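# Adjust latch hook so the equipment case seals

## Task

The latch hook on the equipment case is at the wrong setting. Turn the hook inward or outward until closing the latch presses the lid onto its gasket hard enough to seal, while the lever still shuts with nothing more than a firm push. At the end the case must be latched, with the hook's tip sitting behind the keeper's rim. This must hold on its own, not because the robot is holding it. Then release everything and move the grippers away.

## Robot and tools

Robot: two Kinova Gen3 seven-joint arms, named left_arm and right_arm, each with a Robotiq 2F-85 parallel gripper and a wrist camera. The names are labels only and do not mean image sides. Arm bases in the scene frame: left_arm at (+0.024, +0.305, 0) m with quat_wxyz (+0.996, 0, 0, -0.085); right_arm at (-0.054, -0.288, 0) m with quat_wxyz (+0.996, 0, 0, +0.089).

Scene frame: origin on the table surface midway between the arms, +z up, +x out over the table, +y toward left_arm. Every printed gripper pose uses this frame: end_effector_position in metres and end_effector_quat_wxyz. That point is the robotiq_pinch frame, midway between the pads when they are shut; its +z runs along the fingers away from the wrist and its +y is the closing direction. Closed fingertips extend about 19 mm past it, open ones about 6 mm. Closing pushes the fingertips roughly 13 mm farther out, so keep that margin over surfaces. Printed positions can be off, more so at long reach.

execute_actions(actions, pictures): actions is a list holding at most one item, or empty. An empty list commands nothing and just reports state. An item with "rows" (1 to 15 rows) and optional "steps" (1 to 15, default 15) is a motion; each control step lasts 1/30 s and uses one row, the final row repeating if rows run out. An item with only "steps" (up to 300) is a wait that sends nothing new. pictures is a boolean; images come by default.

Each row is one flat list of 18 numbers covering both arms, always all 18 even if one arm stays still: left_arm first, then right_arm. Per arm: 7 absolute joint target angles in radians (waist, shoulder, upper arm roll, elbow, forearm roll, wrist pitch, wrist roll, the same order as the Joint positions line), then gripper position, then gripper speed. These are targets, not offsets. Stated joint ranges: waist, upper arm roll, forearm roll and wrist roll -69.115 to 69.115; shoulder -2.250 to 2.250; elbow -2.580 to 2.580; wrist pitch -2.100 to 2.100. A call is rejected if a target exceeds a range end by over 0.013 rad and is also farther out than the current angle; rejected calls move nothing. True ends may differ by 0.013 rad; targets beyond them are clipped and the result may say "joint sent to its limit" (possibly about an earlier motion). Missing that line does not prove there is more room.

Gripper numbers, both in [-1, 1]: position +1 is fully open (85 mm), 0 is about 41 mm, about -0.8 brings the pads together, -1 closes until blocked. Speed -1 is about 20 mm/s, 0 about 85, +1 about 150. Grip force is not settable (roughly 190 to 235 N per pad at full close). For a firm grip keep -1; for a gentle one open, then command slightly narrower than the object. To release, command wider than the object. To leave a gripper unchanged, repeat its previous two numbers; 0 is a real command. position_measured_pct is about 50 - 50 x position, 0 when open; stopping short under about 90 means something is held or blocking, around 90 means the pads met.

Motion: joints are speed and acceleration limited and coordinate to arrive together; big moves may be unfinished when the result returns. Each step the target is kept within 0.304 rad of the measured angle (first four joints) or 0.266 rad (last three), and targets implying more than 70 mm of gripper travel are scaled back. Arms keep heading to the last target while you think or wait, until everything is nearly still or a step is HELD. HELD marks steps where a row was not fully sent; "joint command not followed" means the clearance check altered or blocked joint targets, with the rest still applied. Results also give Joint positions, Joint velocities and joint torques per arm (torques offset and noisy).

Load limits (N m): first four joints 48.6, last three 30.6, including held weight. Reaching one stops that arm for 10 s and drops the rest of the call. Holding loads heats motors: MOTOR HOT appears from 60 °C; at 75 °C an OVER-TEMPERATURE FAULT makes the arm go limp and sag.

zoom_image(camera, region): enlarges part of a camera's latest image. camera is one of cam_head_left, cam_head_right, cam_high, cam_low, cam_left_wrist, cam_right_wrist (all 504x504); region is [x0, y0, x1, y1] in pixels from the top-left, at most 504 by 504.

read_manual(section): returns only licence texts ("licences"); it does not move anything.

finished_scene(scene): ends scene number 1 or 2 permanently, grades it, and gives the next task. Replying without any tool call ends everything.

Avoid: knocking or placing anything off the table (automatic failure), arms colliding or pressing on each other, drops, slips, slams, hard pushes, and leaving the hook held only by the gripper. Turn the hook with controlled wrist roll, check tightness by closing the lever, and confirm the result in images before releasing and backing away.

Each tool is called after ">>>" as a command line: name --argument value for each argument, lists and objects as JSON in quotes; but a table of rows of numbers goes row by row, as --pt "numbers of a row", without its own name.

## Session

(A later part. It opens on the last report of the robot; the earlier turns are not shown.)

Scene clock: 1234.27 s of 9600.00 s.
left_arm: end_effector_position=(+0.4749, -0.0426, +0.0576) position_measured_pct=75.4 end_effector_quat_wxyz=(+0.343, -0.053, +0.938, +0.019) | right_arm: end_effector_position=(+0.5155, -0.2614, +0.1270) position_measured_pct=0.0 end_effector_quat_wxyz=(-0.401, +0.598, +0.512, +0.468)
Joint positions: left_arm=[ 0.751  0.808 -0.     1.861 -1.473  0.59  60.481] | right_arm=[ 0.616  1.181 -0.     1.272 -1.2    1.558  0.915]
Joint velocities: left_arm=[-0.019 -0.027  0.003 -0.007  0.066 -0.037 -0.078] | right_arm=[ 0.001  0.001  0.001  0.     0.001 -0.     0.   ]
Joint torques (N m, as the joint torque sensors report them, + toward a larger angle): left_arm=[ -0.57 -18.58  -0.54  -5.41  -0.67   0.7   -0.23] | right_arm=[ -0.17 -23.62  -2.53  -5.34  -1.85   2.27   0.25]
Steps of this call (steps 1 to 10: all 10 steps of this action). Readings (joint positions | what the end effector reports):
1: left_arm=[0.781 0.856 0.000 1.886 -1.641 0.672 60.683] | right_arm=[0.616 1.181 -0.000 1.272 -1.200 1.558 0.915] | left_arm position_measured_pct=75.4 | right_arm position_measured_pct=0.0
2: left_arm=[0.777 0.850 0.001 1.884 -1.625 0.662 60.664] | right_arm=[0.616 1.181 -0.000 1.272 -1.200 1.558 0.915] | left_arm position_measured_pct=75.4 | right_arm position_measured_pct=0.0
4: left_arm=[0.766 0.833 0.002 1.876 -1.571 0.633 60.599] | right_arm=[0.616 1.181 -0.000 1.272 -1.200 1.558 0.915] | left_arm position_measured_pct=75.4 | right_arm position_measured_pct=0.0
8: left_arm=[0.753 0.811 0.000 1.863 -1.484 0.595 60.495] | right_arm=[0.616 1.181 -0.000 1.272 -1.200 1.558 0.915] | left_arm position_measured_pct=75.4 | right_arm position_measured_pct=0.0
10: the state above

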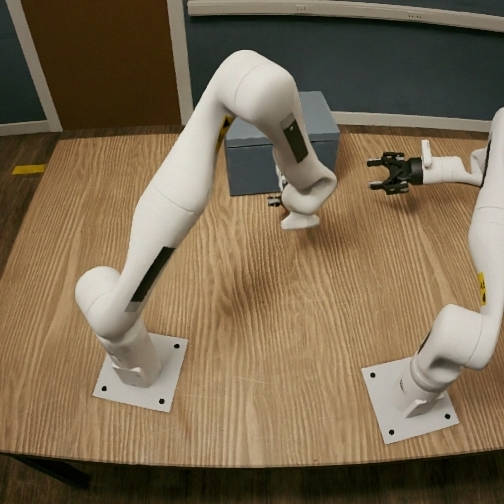

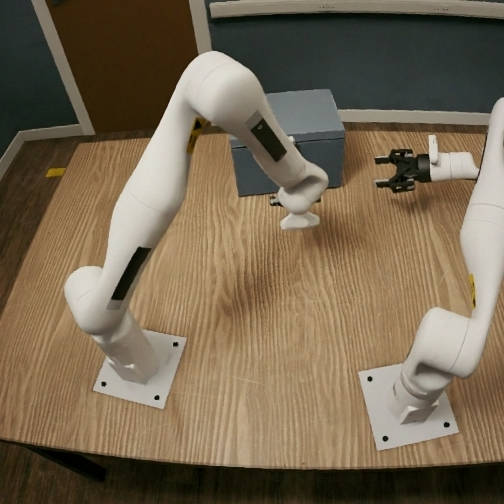

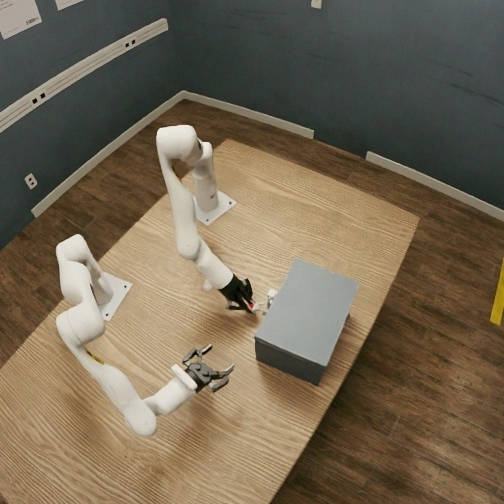

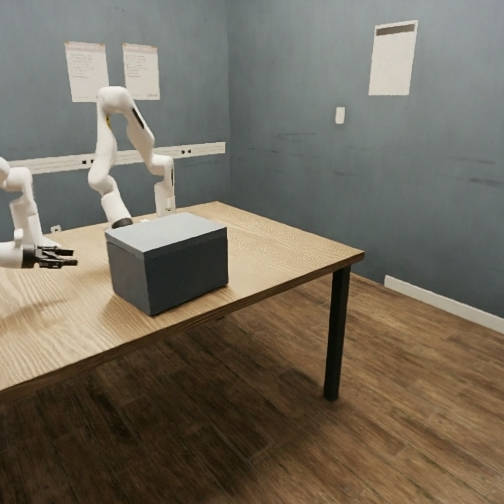

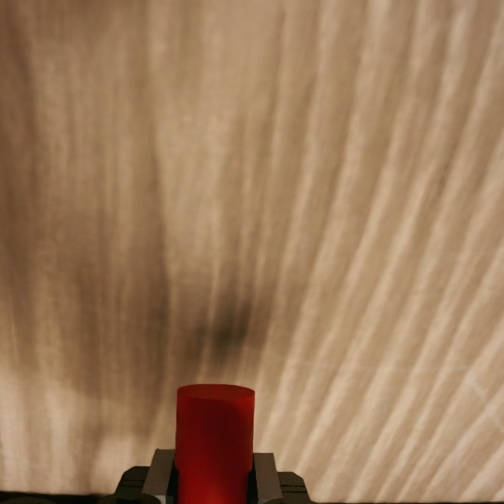

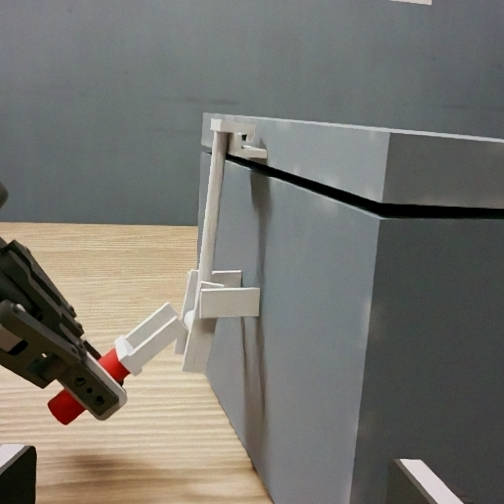

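>>> execute_actions --actions '[{"rows": [[0.7149,0.7673,0,1.8265,-1.2417,0.5340,60.218,-0.62,-0.5,0.616,1.181,0,1.272,-1.2,1.558,0.915,1,0]], "steps": 7}]' --pictures false

>>> execute_actions --actions '[{"rows": [[0.6801,0.7377,0,1.7837,-0.9879,0.5132,59.937,-0.62,-0.5,0.616,1.181,0,1.272,-1.2,1.558,0.915,1,0]], "steps": 7}]' --pictures false

>>> execute_actions --actions '[{"rows": [[0.6440,0.7176,0,1.7325,-0.7309,0.5368,59.656,-0.62,-0.5,0.616,1.181,0,1.272,-1.2,1.558,0.915,1,0]], "steps": 7}]' --pictures false

>>> execute_actions --actions '[{"rows": [[0.6071,0.7071,0,1.6732,-0.4947,0.5931,59.400,-0.62,-0.5,0.616,1.181,0,1.272,-1.2,1.558,0.915,1,0]], "steps": 7}]' --pictures false

>>> execute_actions --actions '[{"rows": [[0.5701,0.7065,0,1.6062,-0.3179,0.6778,59.207,-0.62,-0.5,0.616,1.181,0,1.272,-1.2,1.558,0.915,1,0]], "steps": 6}]' --pictures false

>>> execute_actions --actions '[{"rows": [[0.5334,0.7153,0,1.5319,-0.1802,0.7822,59.058,-0.62,-0.5,0.616,1.181,0,1.272,-1.2,1.558,0.915,1,0]], "steps": 5}]' --pictures false

>>> execute_actions --actions '[{"rows": [[0.4980,0.7329,0,1.4507,-0.0761,0.8986,58.9464,-0.62,-0.5,0.616,1.181,0,1.272,-1.2,1.558,0.915,1,0]], "steps": 5}]' --pictures false

>>> execute_actions --actions '[{"rows": [[0.4635,0.7594,0,1.3625,0,1.0197,58.867,-0.62,-0.5,0.616,1.181,0,1.272,-1.2,1.558,0.915,1,0]], "steps": 5}]' --pictures false

>>> execute_actions --actions '[{"rows": [[0.4310,0.7944,0,1.2663,0.061,1.1466,58.804,-0.62,-0.5,0.616,1.181,0,1.272,-1.2,1.558,0.915,1,0]], "steps": 15}]'

Scene clock: 1263.80 s of 9600.00 s.
left_arm: end_effector_position=(+0.4715, -0.0430, +0.0624) position_measured_pct=75.4 end_effector_quat_wxyz=(+0.312, -0.054, +0.948, +0.018) | right_arm: end_effector_position=(+0.5155, -0.2614, +0.1270) position_measured_pct=0.0 end_effector_quat_wxyz=(-0.401, +0.598, +0.512, +0.468)
Joint positions: left_arm=[ 0.726  0.778  0.002  1.836 -1.312  0.549 60.298] | right_arm=[ 0.616  1.181 -0.     1.272 -1.2    1.558  0.915]
Joint velocities: left_arm=[-0.115 -0.145 -0.02  -0.146  0.935 -0.199 -1.061] | right_arm=[ 0.001  0.002  0.     0.    -0.    -0.    -0.   ]
Joint torques (N m, as the joint torque sensors report them, + toward a larger angle): left_arm=[ -1.17 -17.51  -2.16  -3.8   -0.26   0.83  -0.1 ] | right_arm=[ -0.06 -23.46  -2.23  -5.6   -2.12   2.36   0.18]
Steps of this call (steps 1 to 15: the robot went on to your last target; steps 16 to 879: nothing new was sent; steps 880 to 886: all 7 steps of this action). Readings (joint positions | what the end effector reports):
880: left_arm=[0.748 0.805 0.001 1.861 -1.468 0.586 60.475] | right_arm=[0.616 1.181 -0.000 1.272 -1.200 1.558 0.915] | left_arm position_measured_pct=75.4 | right_arm position_measured_pct=0.0
881: left_arm=[0.747 0.803 0.001 1.860 -1.460 0.584 60.466] | right_arm=[0.616 1.181 -0.000 1.272 -1.200 1.558 0.915] | left_arm position_measured_pct=75.4 | right_arm position_measured_pct=0.0
883: left_arm=[0.740 0.795 0.002 1.853 -1.415 0.573 60.415] | right_arm=[0.616 1.181 -0.000 1.272 -1.200 1.558 0.915] | left_arm position_measured_pct=75.4 | right_arm position_measured_pct=0.0
886: the state above

Scene clock: 1264.03 s of 9600.00 s.
left_arm: end_effector_position=(+0.4680, -0.0437, +0.0687) position_measured_pct=75.4 end_effector_quat_wxyz=(+0.270, -0.059, +0.961, +0.015) | right_arm: end_effector_position=(+0.5155, -0.2614, +0.1270) position_measured_pct=0.0 end_effector_quat_wxyz=(-0.401, +0.598, +0.512, +0.468)
Joint positions: left_arm=[ 0.692  0.746  0.002  1.795 -1.062  0.519 60.028] | right_arm=[ 0.616  1.181 -0.     1.272 -1.2    1.558  0.915]
Joint velocities: left_arm=[-0.111 -0.1   -0.019 -0.142  0.898 -0.063 -1.062] | right_arm=[ 0.  0.  0.  0.  0. -0. -0.]
Joint torques (N m, as the joint torque sensors report them, + toward a larger angle): left_arm=[ -0.71 -18.38  -1.37  -5.08  -0.26   0.02  -0.11] | right_arm=[ -0.13 -23.84  -2.13  -5.33  -1.78   2.46   0.4 ]
Steps of this call (steps 1 to 7: all 7 steps of this action). Readings (joint positions | what the end effector reports):
1: left_arm=[0.722 0.773 0.001 1.831 -1.282 0.543 60.264] | right_arm=[0.616 1.181 -0.000 1.272 -1.200 1.558 0.915] | left_arm position_measured_pct=75.4 | right_arm position_measured_pct=0.0
2: left_arm=[0.716 0.767 0.002 1.826 -1.248 0.537 60.228] | right_arm=[0.616 1.181 -0.000 1.272 -1.200 1.558 0.915] | left_arm position_measured_pct=75.4 | right_arm position_measured_pct=0.0
4: left_arm=[0.705 0.758 0.003 1.813 -1.169 0.528 60.147] | right_arm=[0.616 1.181 -0.000 1.272 -1.200 1.558 0.915] | left_arm position_measured_pct=75.4 | right_arm position_measured_pct=0.0
7: the state above

Scene clock: 1264.27 s of 9600.00 s.
left_arm: end_effector_position=(+0.4652, -0.0441, +0.0752) position_measured_pct=75.4 end_effector_quat_wxyz=(+0.231, -0.060, +0.971, +0.013) | right_arm: end_effector_position=(+0.5155, -0.2614, +0.1270) position_measured_pct=0.0 end_effector_quat_wxyz=(-0.401, +0.598, +0.512, +0.468)
Joint positions: left_arm=[ 0.657  0.724  0.003  1.748 -0.812  0.53  59.756] | right_arm=[ 0.616  1.181 -0.     1.272 -1.2    1.558  0.915]
Joint velocities: left_arm=[-0.117 -0.073 -0.018 -0.18   0.942  0.083 -1.115] | right_arm=[-0.001 -0.002  0.     0.     0.    -0.001 -0.   ]
Joint torques (N m, as the joint torque sensors report them, + toward a larger angle): left_arm=[ -1.62 -20.1   -0.97  -6.46  -0.3   -0.13   0.59] | right_arm=[ -0.03 -24.31  -2.1   -5.44  -2.08   2.21  -0.04]
Steps of this call (steps 1 to 7: all 7 steps of this action). Readings (joint positions | what the end effector reports):
1: left_arm=[0.688 0.743 0.001 1.791 -1.034 0.517 59.994] | right_arm=[0.616 1.181 -0.000 1.272 -1.200 1.558 0.915] | left_arm position_measured_pct=75.4 | right_arm position_measured_pct=0.0
2: left_arm=[0.683 0.739 0.002 1.785 -1.000 0.517 59.957] | right_arm=[0.616 1.181 -0.000 1.272 -1.200 1.558 0.915] | left_arm position_measured_pct=75.4 | right_arm position_measured_pct=0.0
4: left_arm=[0.671 0.733 0.003 1.769 -0.920 0.520 59.877] | right_arm=[0.616 1.181 -0.000 1.272 -1.200 1.558 0.915] | left_arm position_measured_pct=75.4 | right_arm position_measured_pct=0.0
7: the state above

Scene clock: 1264.50 s of 9600.00 s.
left_arm: end_effector_position=(+0.4626, -0.0445, +0.0824) position_measured_pct=75.4 end_effector_quat_wxyz=(+0.187, -0.060, +0.980, +0.011) | right_arm: end_effector_position=(+0.5155, -0.2614, +0.1270) position_measured_pct=0.0 end_effector_quat_wxyz=(-0.401, +0.598, +0.512, +0.468)
Joint positions: left_arm=[ 0.62   0.71   0.002  1.69  -0.564  0.577 59.484] | right_arm=[ 0.616  1.181 -0.     1.272 -1.2    1.558  0.915]
Joint velocities: left_arm=[-0.126 -0.046 -0.029 -0.209  0.858  0.203 -1.022] | right_arm=[-0.  0. -0. -0.  0. -0.  0.]
Joint torques (N m, as the joint torque sensors report them, + toward a larger angle): left_arm=[ -0.59 -18.99  -0.89  -5.66  -0.2   -0.02   0.36] | right_arm=[ -0.63 -23.88  -1.98  -5.14  -2.08   2.47   0.32]
Steps of this call (steps 1 to 7: all 7 steps of this action). Readings (joint positions | what the end effector reports):
1: left_arm=[0.653 0.722 0.002 1.742 -0.782 0.532 59.721] | right_arm=[0.616 1.181 -0.000 1.272 -1.200 1.558 0.915] | left_arm position_measured_pct=75.4 | right_arm position_measured_pct=0.0
2: left_arm=[0.648 0.720 0.002 1.735 -0.747 0.536 59.683] | right_arm=[0.616 1.181 -0.000 1.272 -1.200 1.558 0.915] | left_arm position_measured_pct=75.4 | right_arm position_measured_pct=0.0
4: left_arm=[0.635 0.716 0.003 1.716 -0.668 0.552 59.602] | right_arm=[0.616 1.181 -0.000 1.272 -1.200 1.558 0.915] | left_arm position_measured_pct=75.4 | right_arm position_measured_pct=0.0
7: the state above

Scene clock: 1264.70 s of 9600.00 s.
left_arm: end_effector_position=(+0.4609, -0.0447, +0.0893) position_measured_pct=75.4 end_effector_quat_wxyz=(+0.145, -0.057, +0.988, +0.009) | right_arm: end_effector_position=(+0.5155, -0.2614, +0.1270) position_measured_pct=0.0 end_effector_quat_wxyz=(-0.401, +0.598, +0.512, +0.468)
Joint positions: left_arm=[ 0.583  0.707  0.001  1.627 -0.372  0.652 59.268] | right_arm=[ 0.616  1.181 -0.     1.272 -1.2    1.558  0.915]
Joint velocities: left_arm=[-0.14  -0.014 -0.02  -0.271  0.733  0.356 -0.822] | right_arm=[-0.001  0.     0.    -0.     0.    -0.001 -0.   ]
Joint torques (N m, as the joint torque sensors report them, + toward a larger angle): left_arm=[ -0.15 -19.99  -0.05  -6.58  -0.18  -0.53   0.12] | right_arm=[ -0.18 -23.74  -2.15  -5.19  -2.01   2.28   0.34]
Steps of this call (steps 1 to 6: all 6 steps of this action). Readings (joint positions | what the end effector reports):
1: left_arm=[0.616 0.709 0.001 1.683 -0.536 0.584 59.451] | right_arm=[0.616 1.181 -0.000 1.272 -1.200 1.558 0.915] | left_arm position_measured_pct=75.4 | right_arm position_measured_pct=0.0
2: left_arm=[0.609 0.709 0.001 1.674 -0.505 0.593 59.415] | right_arm=[0.616 1.181 -0.000 1.272 -1.200 1.558 0.915] | left_arm position_measured_pct=75.4 | right_arm position_measured_pct=0.0
4: left_arm=[0.595 0.708 0.002 1.649 -0.432 0.623 59.335] | right_arm=[0.616 1.181 -0.000 1.272 -1.200 1.558 0.915] | left_arm position_measured_pct=75.4 | right_arm position_measured_pct=0.0
6: the state above

Scene clock: 1264.87 s of 9600.00 s.
left_arm: end_effector_position=(+0.4597, -0.0448, +0.0958) position_measured_pct=75.4 end_effector_quat_wxyz=(+0.105, -0.057, +0.993, +0.007) | right_arm: end_effector_position=(+0.5155, -0.2614, +0.1270) position_measured_pct=0.0 end_effector_quat_wxyz=(-0.401, +0.598, +0.512, +0.468)
Joint positions: left_arm=[ 0.55   0.712  0.001  1.561 -0.235  0.741 59.118] | right_arm=[ 0.616  1.181 -0.     1.272 -1.2    1.558  0.915]
Joint velocities: left_arm=[-0.168  0.026 -0.025 -0.364  0.695  0.518 -0.763] | right_arm=[ 0.002  0.    -0.001  0.    -0.001  0.     0.   ]
Joint torques (N m, as the joint torque sensors report them, + toward a larger angle): left_arm=[ -0.13 -19.85  -0.32  -5.72  -0.31  -0.64  -0.24] | right_arm=[ -0.13 -24.26  -2.11  -5.4   -1.91   2.11   0.28]
Steps of this call (steps 1 to 5: all 5 steps of this action). Readings (joint positions | what the end effector reports):
1: left_arm=[0.578 0.707 0.001 1.618 -0.349 0.663 59.242] | right_arm=[0.616 1.181 -0.000 1.272 -1.200 1.558 0.915] | left_arm position_measured_pct=75.4 | right_arm position_measured_pct=0.0
2: left_arm=[0.571 0.708 0.001 1.606 -0.321 0.679 59.212] | right_arm=[0.616 1.181 -0.000 1.272 -1.200 1.558 0.915] | left_arm position_measured_pct=75.4 | right_arm position_measured_pct=0.0
4: left_arm=[0.556 0.711 0.002 1.575 -0.260 0.722 59.146] | right_arm=[0.616 1.181 -0.000 1.272 -1.200 1.558 0.915] | left_arm position_measured_pct=75.4 | right_arm position_measured_pct=0.0
5: the state above

Scene clock: 1265.03 s of 9600.00 s.
left_arm: end_effector_position=(+0.4590, -0.0448, +0.1031) position_measured_pct=75.4 end_effector_quat_wxyz=(+0.062, -0.058, +0.996, +0.005) | right_arm: end_effector_position=(+0.5155, -0.2614, +0.1270) position_measured_pct=0.0 end_effector_quat_wxyz=(-0.401, +0.598, +0.512, +0.468)
Joint positions: left_arm=[ 0.514  0.726  0.001  1.484 -0.121  0.85  58.995] | right_arm=[ 0.616  1.181 -0.     1.272 -1.2    1.558  0.915]
Joint velocities: left_arm=[-0.173  0.071 -0.023 -0.405  0.55   0.585 -0.606] | right_arm=[-0.001  0.     0.001  0.    -0.    -0.     0.   ]
Joint torques (N m, as the joint torque sensors report them, + toward a larger angle): left_arm=[  0.88 -20.66   0.89  -5.85   0.03  -0.16  -0.11] | right_arm=[ -0.28 -23.98  -2.14  -5.25  -1.95   2.17   0.1 ]
Steps of this call (steps 1 to 5: all 5 steps of this action). Readings (joint positions | what the end effector reports):
1: left_arm=[0.543 0.713 0.001 1.549 -0.213 0.758 59.094] | right_arm=[0.616 1.181 -0.000 1.272 -1.200 1.558 0.915] | left_arm position_measured_pct=75.4 | right_arm position_measured_pct=0.0
2: left_arm=[0.536 0.716 0.001 1.534 -0.189 0.779 59.069] | right_arm=[0.616 1.181 -0.000 1.272 -1.200 1.558 0.915] | left_arm position_measured_pct=75.4 | right_arm position_measured_pct=0.0
4: left_arm=[0.521 0.723 0.001 1.499 -0.141 0.828 59.017] | right_arm=[0.616 1.181 -0.000 1.272 -1.200 1.558 0.915] | left_arm position_measured_pct=75.4 | right_arm position_measured_pct=0.0
5: the state above

Scene clock: 1265.20 s of 9600.00 s.
left_arm: end_effector_position=(+0.4589, -0.0448, +0.1103) position_measured_pct=75.4 end_effector_quat_wxyz=(+0.019, -0.058, +0.998, +0.002) | right_arm: end_effector_position=(+0.5155, -0.2614, +0.1270) position_measured_pct=0.0 end_effector_quat_wxyz=(-0.401, +0.598, +0.512, +0.468)
Joint positions: left_arm=[ 0.48   0.748  0.     1.401 -0.035  0.966 58.904] | right_arm=[ 0.616  1.181 -0.     1.272 -1.2    1.558  0.915]
Joint velocities: left_arm=[-0.169  0.116 -0.015 -0.441  0.415  0.619 -0.443] | right_arm=[ 0.001 -0.     0.     0.     0.     0.     0.   ]
Joint torques (N m, as the joint torque sensors report them, + toward a larger angle): left_arm=[ -0.06 -21.71   0.77  -6.6    0.31  -0.47  -0.13] | right_arm=[ -0.1  -23.88  -2.23  -5.11  -1.79   2.33   0.14]
Steps of this call (steps 1 to 5: all 5 steps of this action). Readings (joint positions | what the end effector reports):
1: left_arm=[0.508 0.728 -0.000 1.471 -0.104 0.869 58.976] | right_arm=[0.616 1.181 -0.000 1.272 -1.200 1.558 0.915] | left_arm position_measured_pct=75.4 | right_arm position_measured_pct=0.0
2: left_arm=[0.501 0.733 0.001 1.454 -0.086 0.892 58.958] | right_arm=[0.616 1.181 -0.000 1.272 -1.200 1.558 0.915] | left_arm position_measured_pct=75.4 | right_arm position_measured_pct=0.0
4: left_arm=[0.486 0.744 0.001 1.417 -0.050 0.943 58.920] | right_arm=[0.616 1.181 -0.000 1.272 -1.200 1.558 0.915] | left_arm position_measured_pct=75.4 | right_arm position_measured_pct=0.0
5: the state above

Scene clock: 1265.70 s of 9600.00 s.
left_arm: end_effector_position=(+0.4600, -0.0446, +0.1213) position_measured_pct=75.4 end_effector_quat_wxyz=(-0.043, -0.056, +0.998, -0.002) | right_arm: end_effector_position=(+0.5155, -0.2614, +0.1270) position_measured_pct=0.0 end_effector_quat_wxyz=(-0.401, +0.598, +0.512, +0.468)
Joint positions: left_arm=[ 0.432  0.795 -0.     1.267  0.061  1.146 58.805] | right_arm=[ 0.616  1.181 -0.     1.272 -1.2    1.558  0.915]
Joint velocities: left_arm=[-0.004  0.004  0.002 -0.006  0.003  0.008 -0.004] | right_arm=[-0.     0.001  0.    -0.    -0.     0.     0.   ]
Joint torques (N m, as the joint torque sensors report them, + toward a larger angle): left_arm=[ -0.18 -22.76   0.24  -7.75   0.11   0.31  -0.33] | right_arm=[ -0.04 -23.87  -2.1   -5.25  -2.08   2.35   0.28]
Steps of this call (steps 1 to 15: all 15 steps of this action). Readings (joint positions | what the end effector reports):
1: left_arm=[0.474 0.752 0.000 1.386 -0.022 0.986 58.890] | right_arm=[0.616 1.181 -0.000 1.272 -1.200 1.558 0.915] | left_arm position_measured_pct=75.4 | right_arm position_measured_pct=0.0
2: left_arm=[0.467 0.759 0.001 1.368 -0.008 1.011 58.876] | right_arm=[0.616 1.181 -0.000 1.272 -1.200 1.558 0.915] | left_arm position_measured_pct=75.4 | right_arm position_measured_pct=0.0
4: left_arm=[0.453 0.773 0.001 1.328 0.020 1.064 58.847] | right_arm=[0.616 1.181 -0.000 1.272 -1.200 1.558 0.915] | left_arm position_measured_pct=75.4 | right_arm position_measured_pct=0.0
8: left_arm=[0.436 0.790 -0.001 1.277 0.055 1.133 58.811] | right_arm=[0.616 1.181 -0.000 1.272 -1.200 1.558 0.915] | left_arm position_measured_pct=75.4 | right_arm position_measured_pct=0.0
15: the state above

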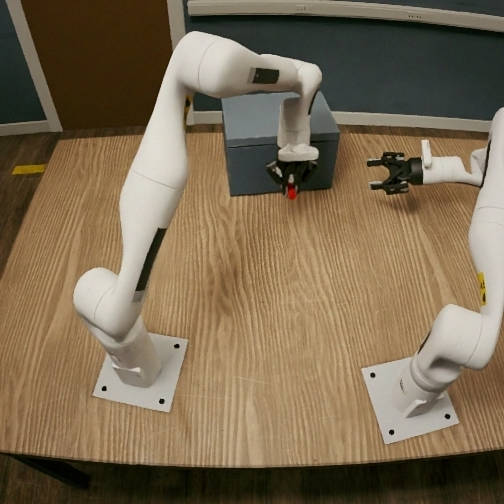

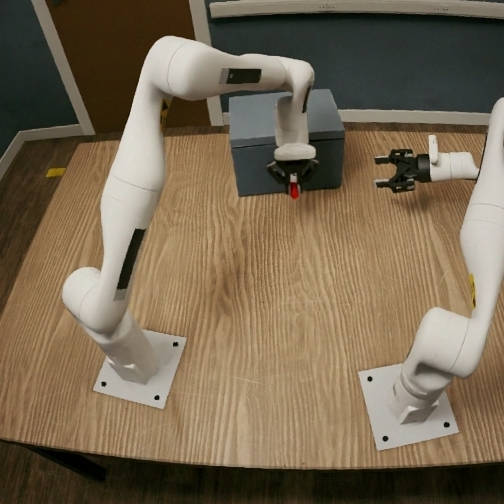

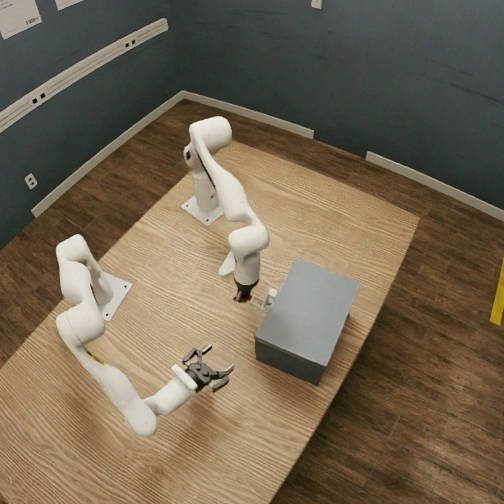

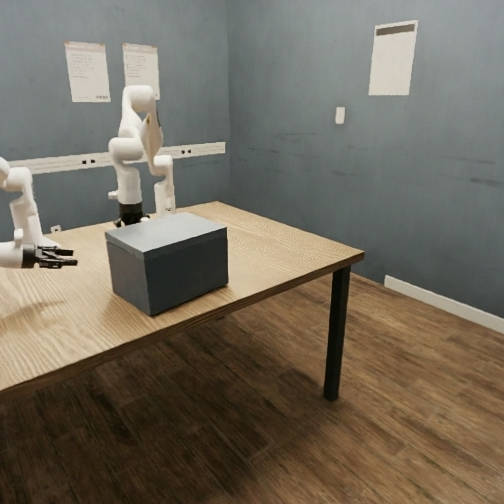

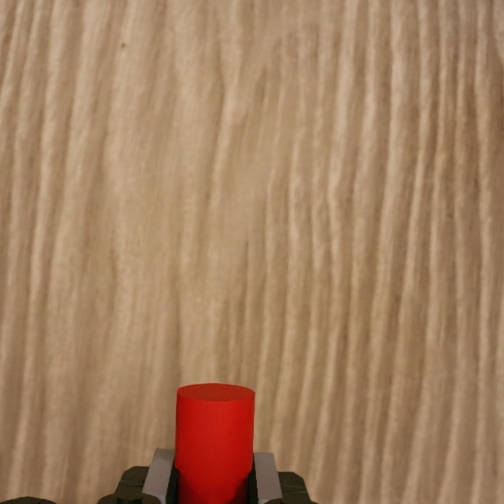

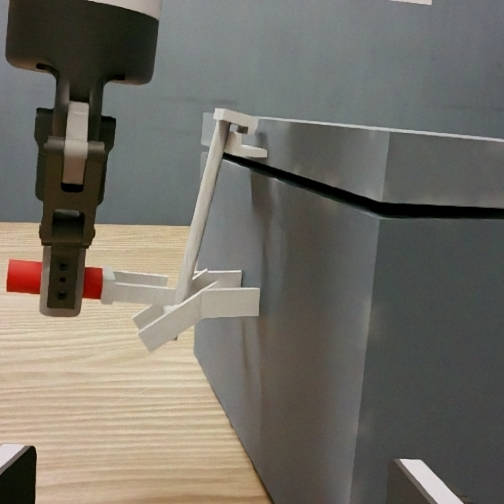

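>>> execute_actions --actions '[{"rows": [[0.400,0.8380,0,1.1625,0.1144,1.2790,58.763,-0.62,-0.5,0.616,1.181,0,1.272,-1.2,1.558,0.915,1,0]], "steps": 6}]' --pictures false

>>> execute_actions --actions '[{"rows": [[0.3705,0.890,0,1.0505,0.161,1.418,58.738,-0.62,-0.5,0.616,1.181,0,1.272,-1.2,1.558,0.915,1,0]], "steps": 15}]'

Scene clock: 1276.33 s of 9600.00 s.
left_arm: end_effector_position=(+0.4607, -0.0445, +0.1253) position_measured_pct=75.4 end_effector_quat_wxyz=(-0.073, -0.057, +0.996, -0.003) | right_arm: end_effector_position=(+0.5155, -0.2614, +0.1270) position_measured_pct=0.0 end_effector_quat_wxyz=(-0.401, +0.598, +0.512, +0.468)
Joint positions: left_arm=[ 0.41   0.825  0.001  1.197  0.097  1.235 58.777] | right_arm=[ 0.616  1.181 -0.     1.272 -1.2    1.558  0.915]
Joint velocities: left_arm=[-0.121  0.154 -0.023 -0.448  0.232  0.577 -0.188] | right_arm=[-0.     0.     0.     0.     0.    -0.001 -0.   ]
Joint torques (N m, as the joint torque sensors report them, + toward a larger angle): left_arm=[  0.73 -22.46   1.01  -7.53   1.11   0.11   0.31] | right_arm=[  0.06 -23.94  -2.3   -5.2   -1.94   2.31  -0.09]
Steps of this call (steps 1 to 15: the robot went on to your last target; steps 16 to 313: nothing new was sent; steps 314 to 319: all 6 steps of this action). Readings (joint positions | what the end effector reports):
314: left_arm=[0.431 0.796 0.000 1.265 0.062 1.148 58.804] | right_arm=[0.616 1.181 -0.000 1.272 -1.200 1.558 0.915] | left_arm position_measured_pct=75.4 | right_arm position_measured_pct=0.0
315: left_arm=[0.429 0.798 0.001 1.260 0.065 1.155 58.802] | right_arm=[0.616 1.181 -0.000 1.272 -1.200 1.558 0.915] | left_arm position_measured_pct=75.4 | right_arm position_measured_pct=0.0
317: left_arm=[0.420 0.811 0.001 1.233 0.078 1.189 58.792] | right_arm=[0.616 1.181 -0.000 1.272 -1.200 1.558 0.915] | left_arm position_measured_pct=75.4 | right_arm position_measured_pct=0.0
319: the state above

Scene clock: 1276.83 s of 9600.00 s.
left_arm: end_effector_position=(+0.4635, -0.0440, +0.1356) position_measured_pct=75.4 end_effector_quat_wxyz=(-0.131, -0.060, +0.990, -0.007) | right_arm: end_effector_position=(+0.5155, -0.2614, +0.1270) position_measured_pct=0.0 end_effector_quat_wxyz=(-0.401, +0.598, +0.512, +0.468)
Joint positions: left_arm=[ 0.371  0.89  -0.     1.049  0.161  1.414 58.738] | right_arm=[ 0.616  1.181 -0.     1.272 -1.2    1.558  0.915]
Joint velocities: left_arm=[-0.004  0.004  0.002 -0.008  0.003  0.009  0.   ] | right_arm=[-0.001 -0.001 -0.001  0.    -0.     0.    -0.   ]
Joint torques (N m, as the joint torque sensors report them, + toward a larger angle): left_arm=[ -0.23 -24.19   1.24  -5.9    0.46   2.01   0.44] | right_arm=[ -0.05 -24.04  -2.15  -5.26  -1.91   2.39   0.18]
Steps of this call (steps 1 to 15: all 15 steps of this action). Readings (joint positions | what the end effector reports):
1: left_arm=[0.406 0.830 0.000 1.183 0.104 1.253 58.771] | right_arm=[0.616 1.181 -0.000 1.272 -1.200 1.558 0.915] | left_arm position_measured_pct=75.4 | right_arm position_measured_pct=0.0
2: left_arm=[0.401 0.839 0.000 1.164 0.113 1.276 58.766] | right_arm=[0.616 1.181 -0.000 1.272 -1.200 1.558 0.915] | left_arm position_measured_pct=75.4 | right_arm position_measured_pct=0.0
4: left_arm=[0.389 0.859 0.000 1.121 0.131 1.328 58.755] | right_arm=[0.616 1.181 -0.000 1.272 -1.200 1.558 0.915] | left_arm position_measured_pct=75.4 | right_arm position_measured_pct=0.0
8: left_arm=[0.374 0.884 -0.001 1.062 0.155 1.399 58.740] | right_arm=[0.616 1.181 -0.000 1.272 -1.200 1.558 0.915] | left_arm position_measured_pct=75.4 | right_arm position_measured_pct=0.0
15: the state above

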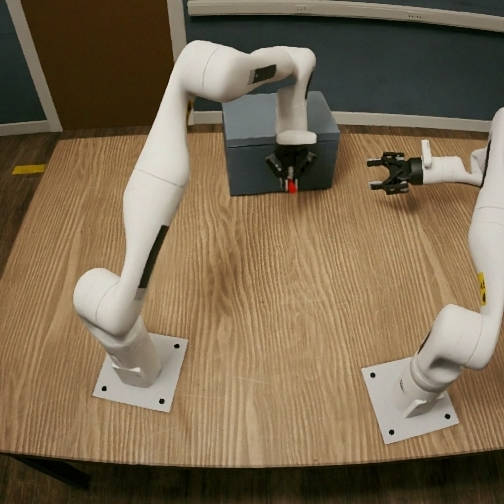

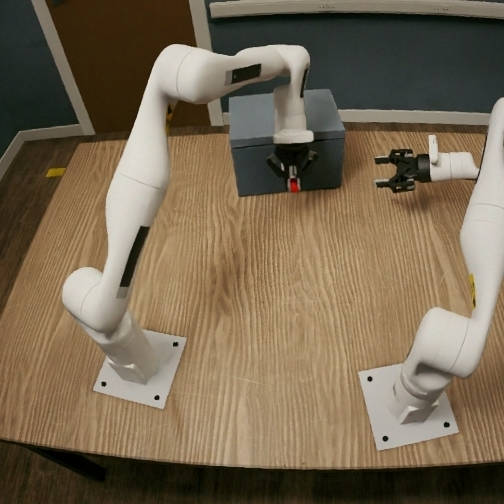

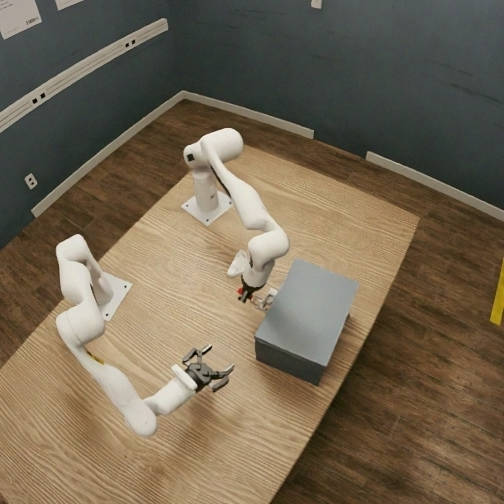

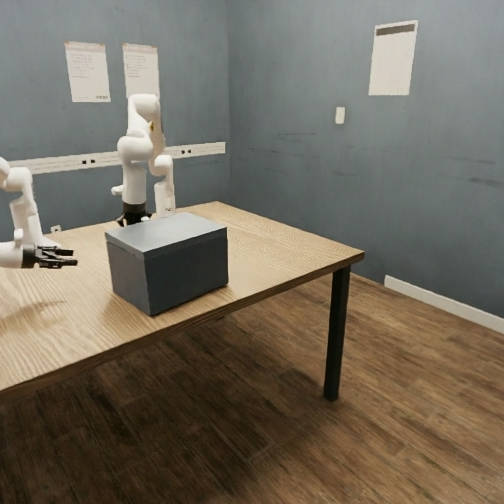

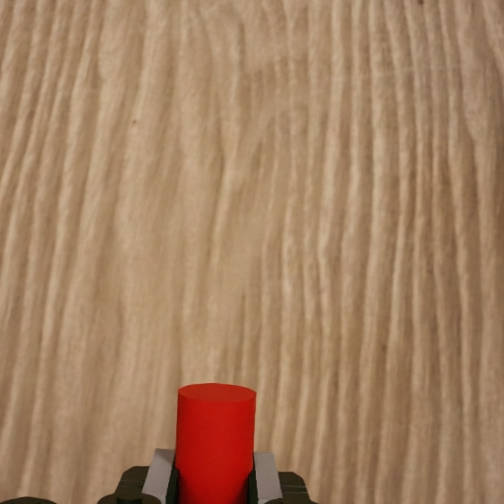

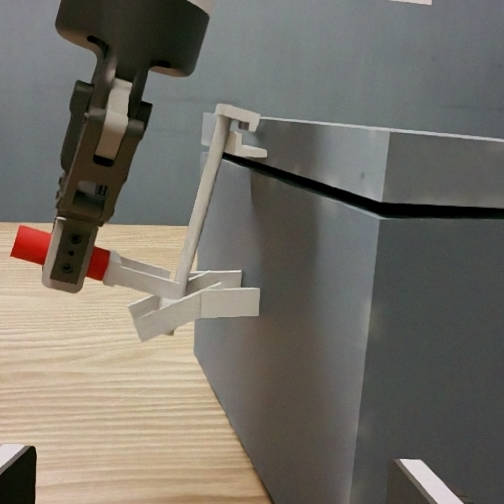

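>>> execute_actions --actions '[{"rows": [[0.3705,0.890,0,1.0505,0.161,1.418,58.738,-0.2,0,0.616,1.181,0,1.272,-1.2,1.558,0.915,1,0]], "steps": 10}]'

>>> zoom_image --camera "cam_right_wrist" --region '[190, 90, 290, 180]'

Scene clock: 1318.23 s of 9600.00 s.
left_arm: end_effector_position=(+0.4618, -0.0434, +0.1357) position_measured_pct=60.3 end_effector_quat_wxyz=(-0.133, -0.060, +0.989, -0.006) | right_arm: end_effector_position=(+0.5155, -0.2614, +0.1270) position_measured_pct=0.0 end_effector_quat_wxyz=(-0.401, +0.598, +0.512, +0.468)
Joint positions: left_arm=[ 0.37   0.89   0.     1.05   0.161  1.418 58.738] | right_arm=[ 0.616  1.181 -0.     1.272 -1.2    1.558  0.915]
Joint velocities: left_arm=[-0.    -0.001 -0.001  0.    -0.    -0.    -0.   ] | right_arm=[ 0.001  0.    -0.001 -0.     0.     0.001  0.   ]
Joint torques (N m, as the joint torque sensors report them, + toward a larger angle): left_arm=[ -0.13 -23.79   0.45  -8.1    0.61   0.43   0.14] | right_arm=[ -0.19 -23.68  -2.17  -5.17  -2.07   2.19   0.15]
Steps of this call (steps 1 to 15: the robot went on to your last target; steps 16 to 1232: nothing new was sent; steps 1233 to 1242: all 10 steps of this action). Readings (joint positions | what the end effector reports):
1233: left_arm=[0.370 0.891 -0.000 1.049 0.161 1.415 58.737] | right_arm=[0.616 1.181 -0.000 1.272 -1.200 1.558 0.915] | left_arm position_measured_pct=75.4 | right_arm position_measured_pct=0.0
1234: left_arm=[0.370 0.891 -0.000 1.049 0.161 1.415 58.738] | right_arm=[0.616 1.181 -0.000 1.272 -1.200 1.558 0.915] | left_arm position_measured_pct=75.4 | right_arm position_measured_pct=0.0
1236: left_arm=[0.370 0.891 -0.000 1.050 0.161 1.417 58.738] | right_arm=[0.616 1.181 -0.000 1.272 -1.200 1.558 0.915] | left_arm position_measured_pct=71.0 | right_arm position_measured_pct=0.0
1240: left_arm=[0.370 0.890 0.000 1.050 0.161 1.418 58.738] | right_arm=[0.616 1.181 -0.000 1.272 -1.200 1.558 0.915] | left_arm position_measured_pct=61.5 | right_arm position_measured_pct=0.0
1242: the state above

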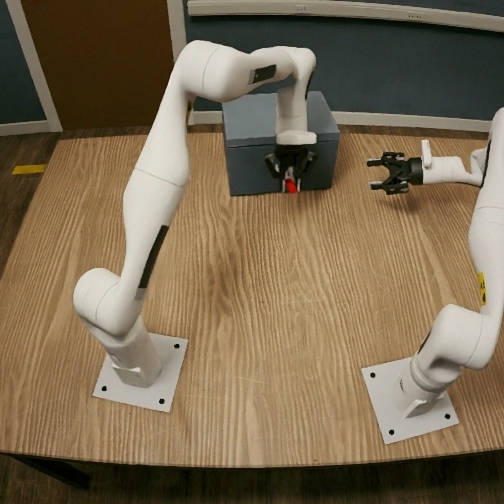

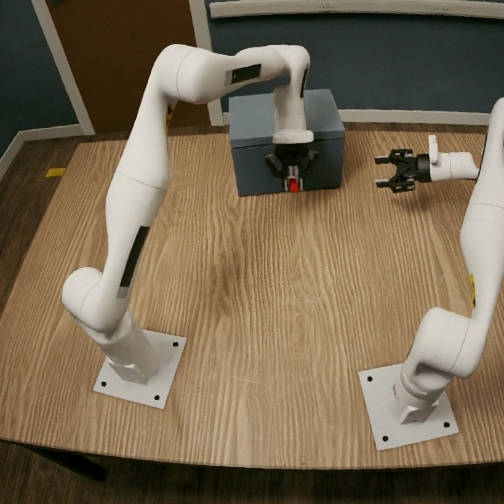

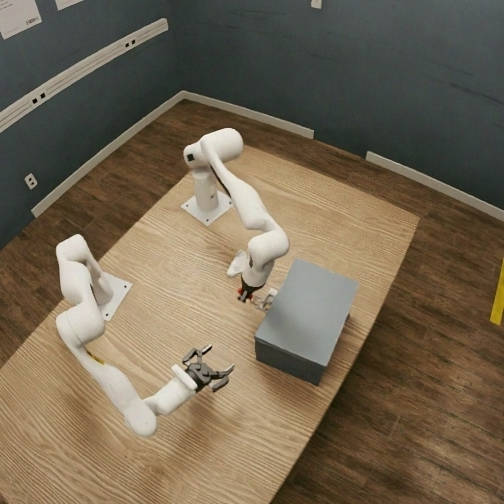

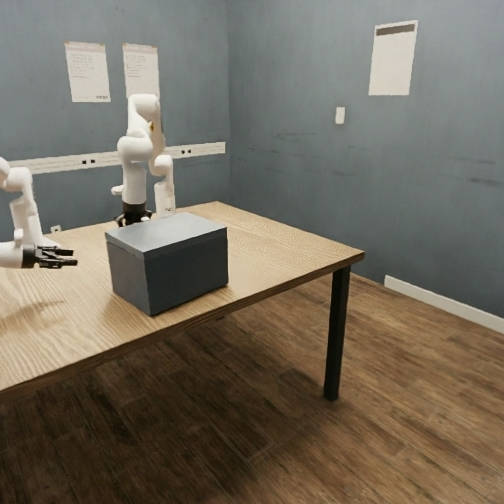

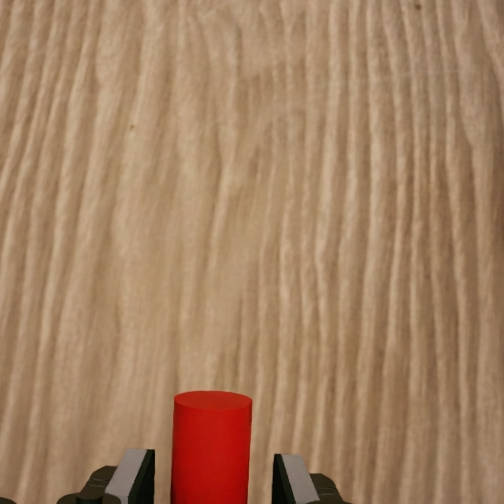

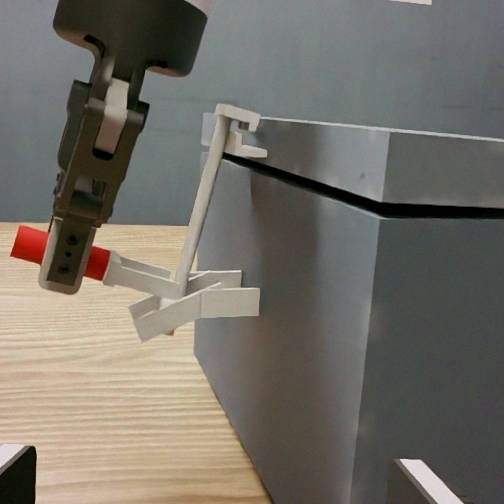

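Region (190, 90, 290, 180) of cam_right_wrist's 504x504 image, scaled by 5.040; it fills the top 454 rows of this view, and the rest is white.

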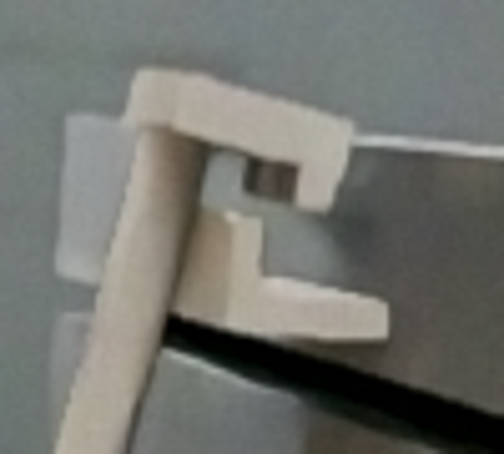

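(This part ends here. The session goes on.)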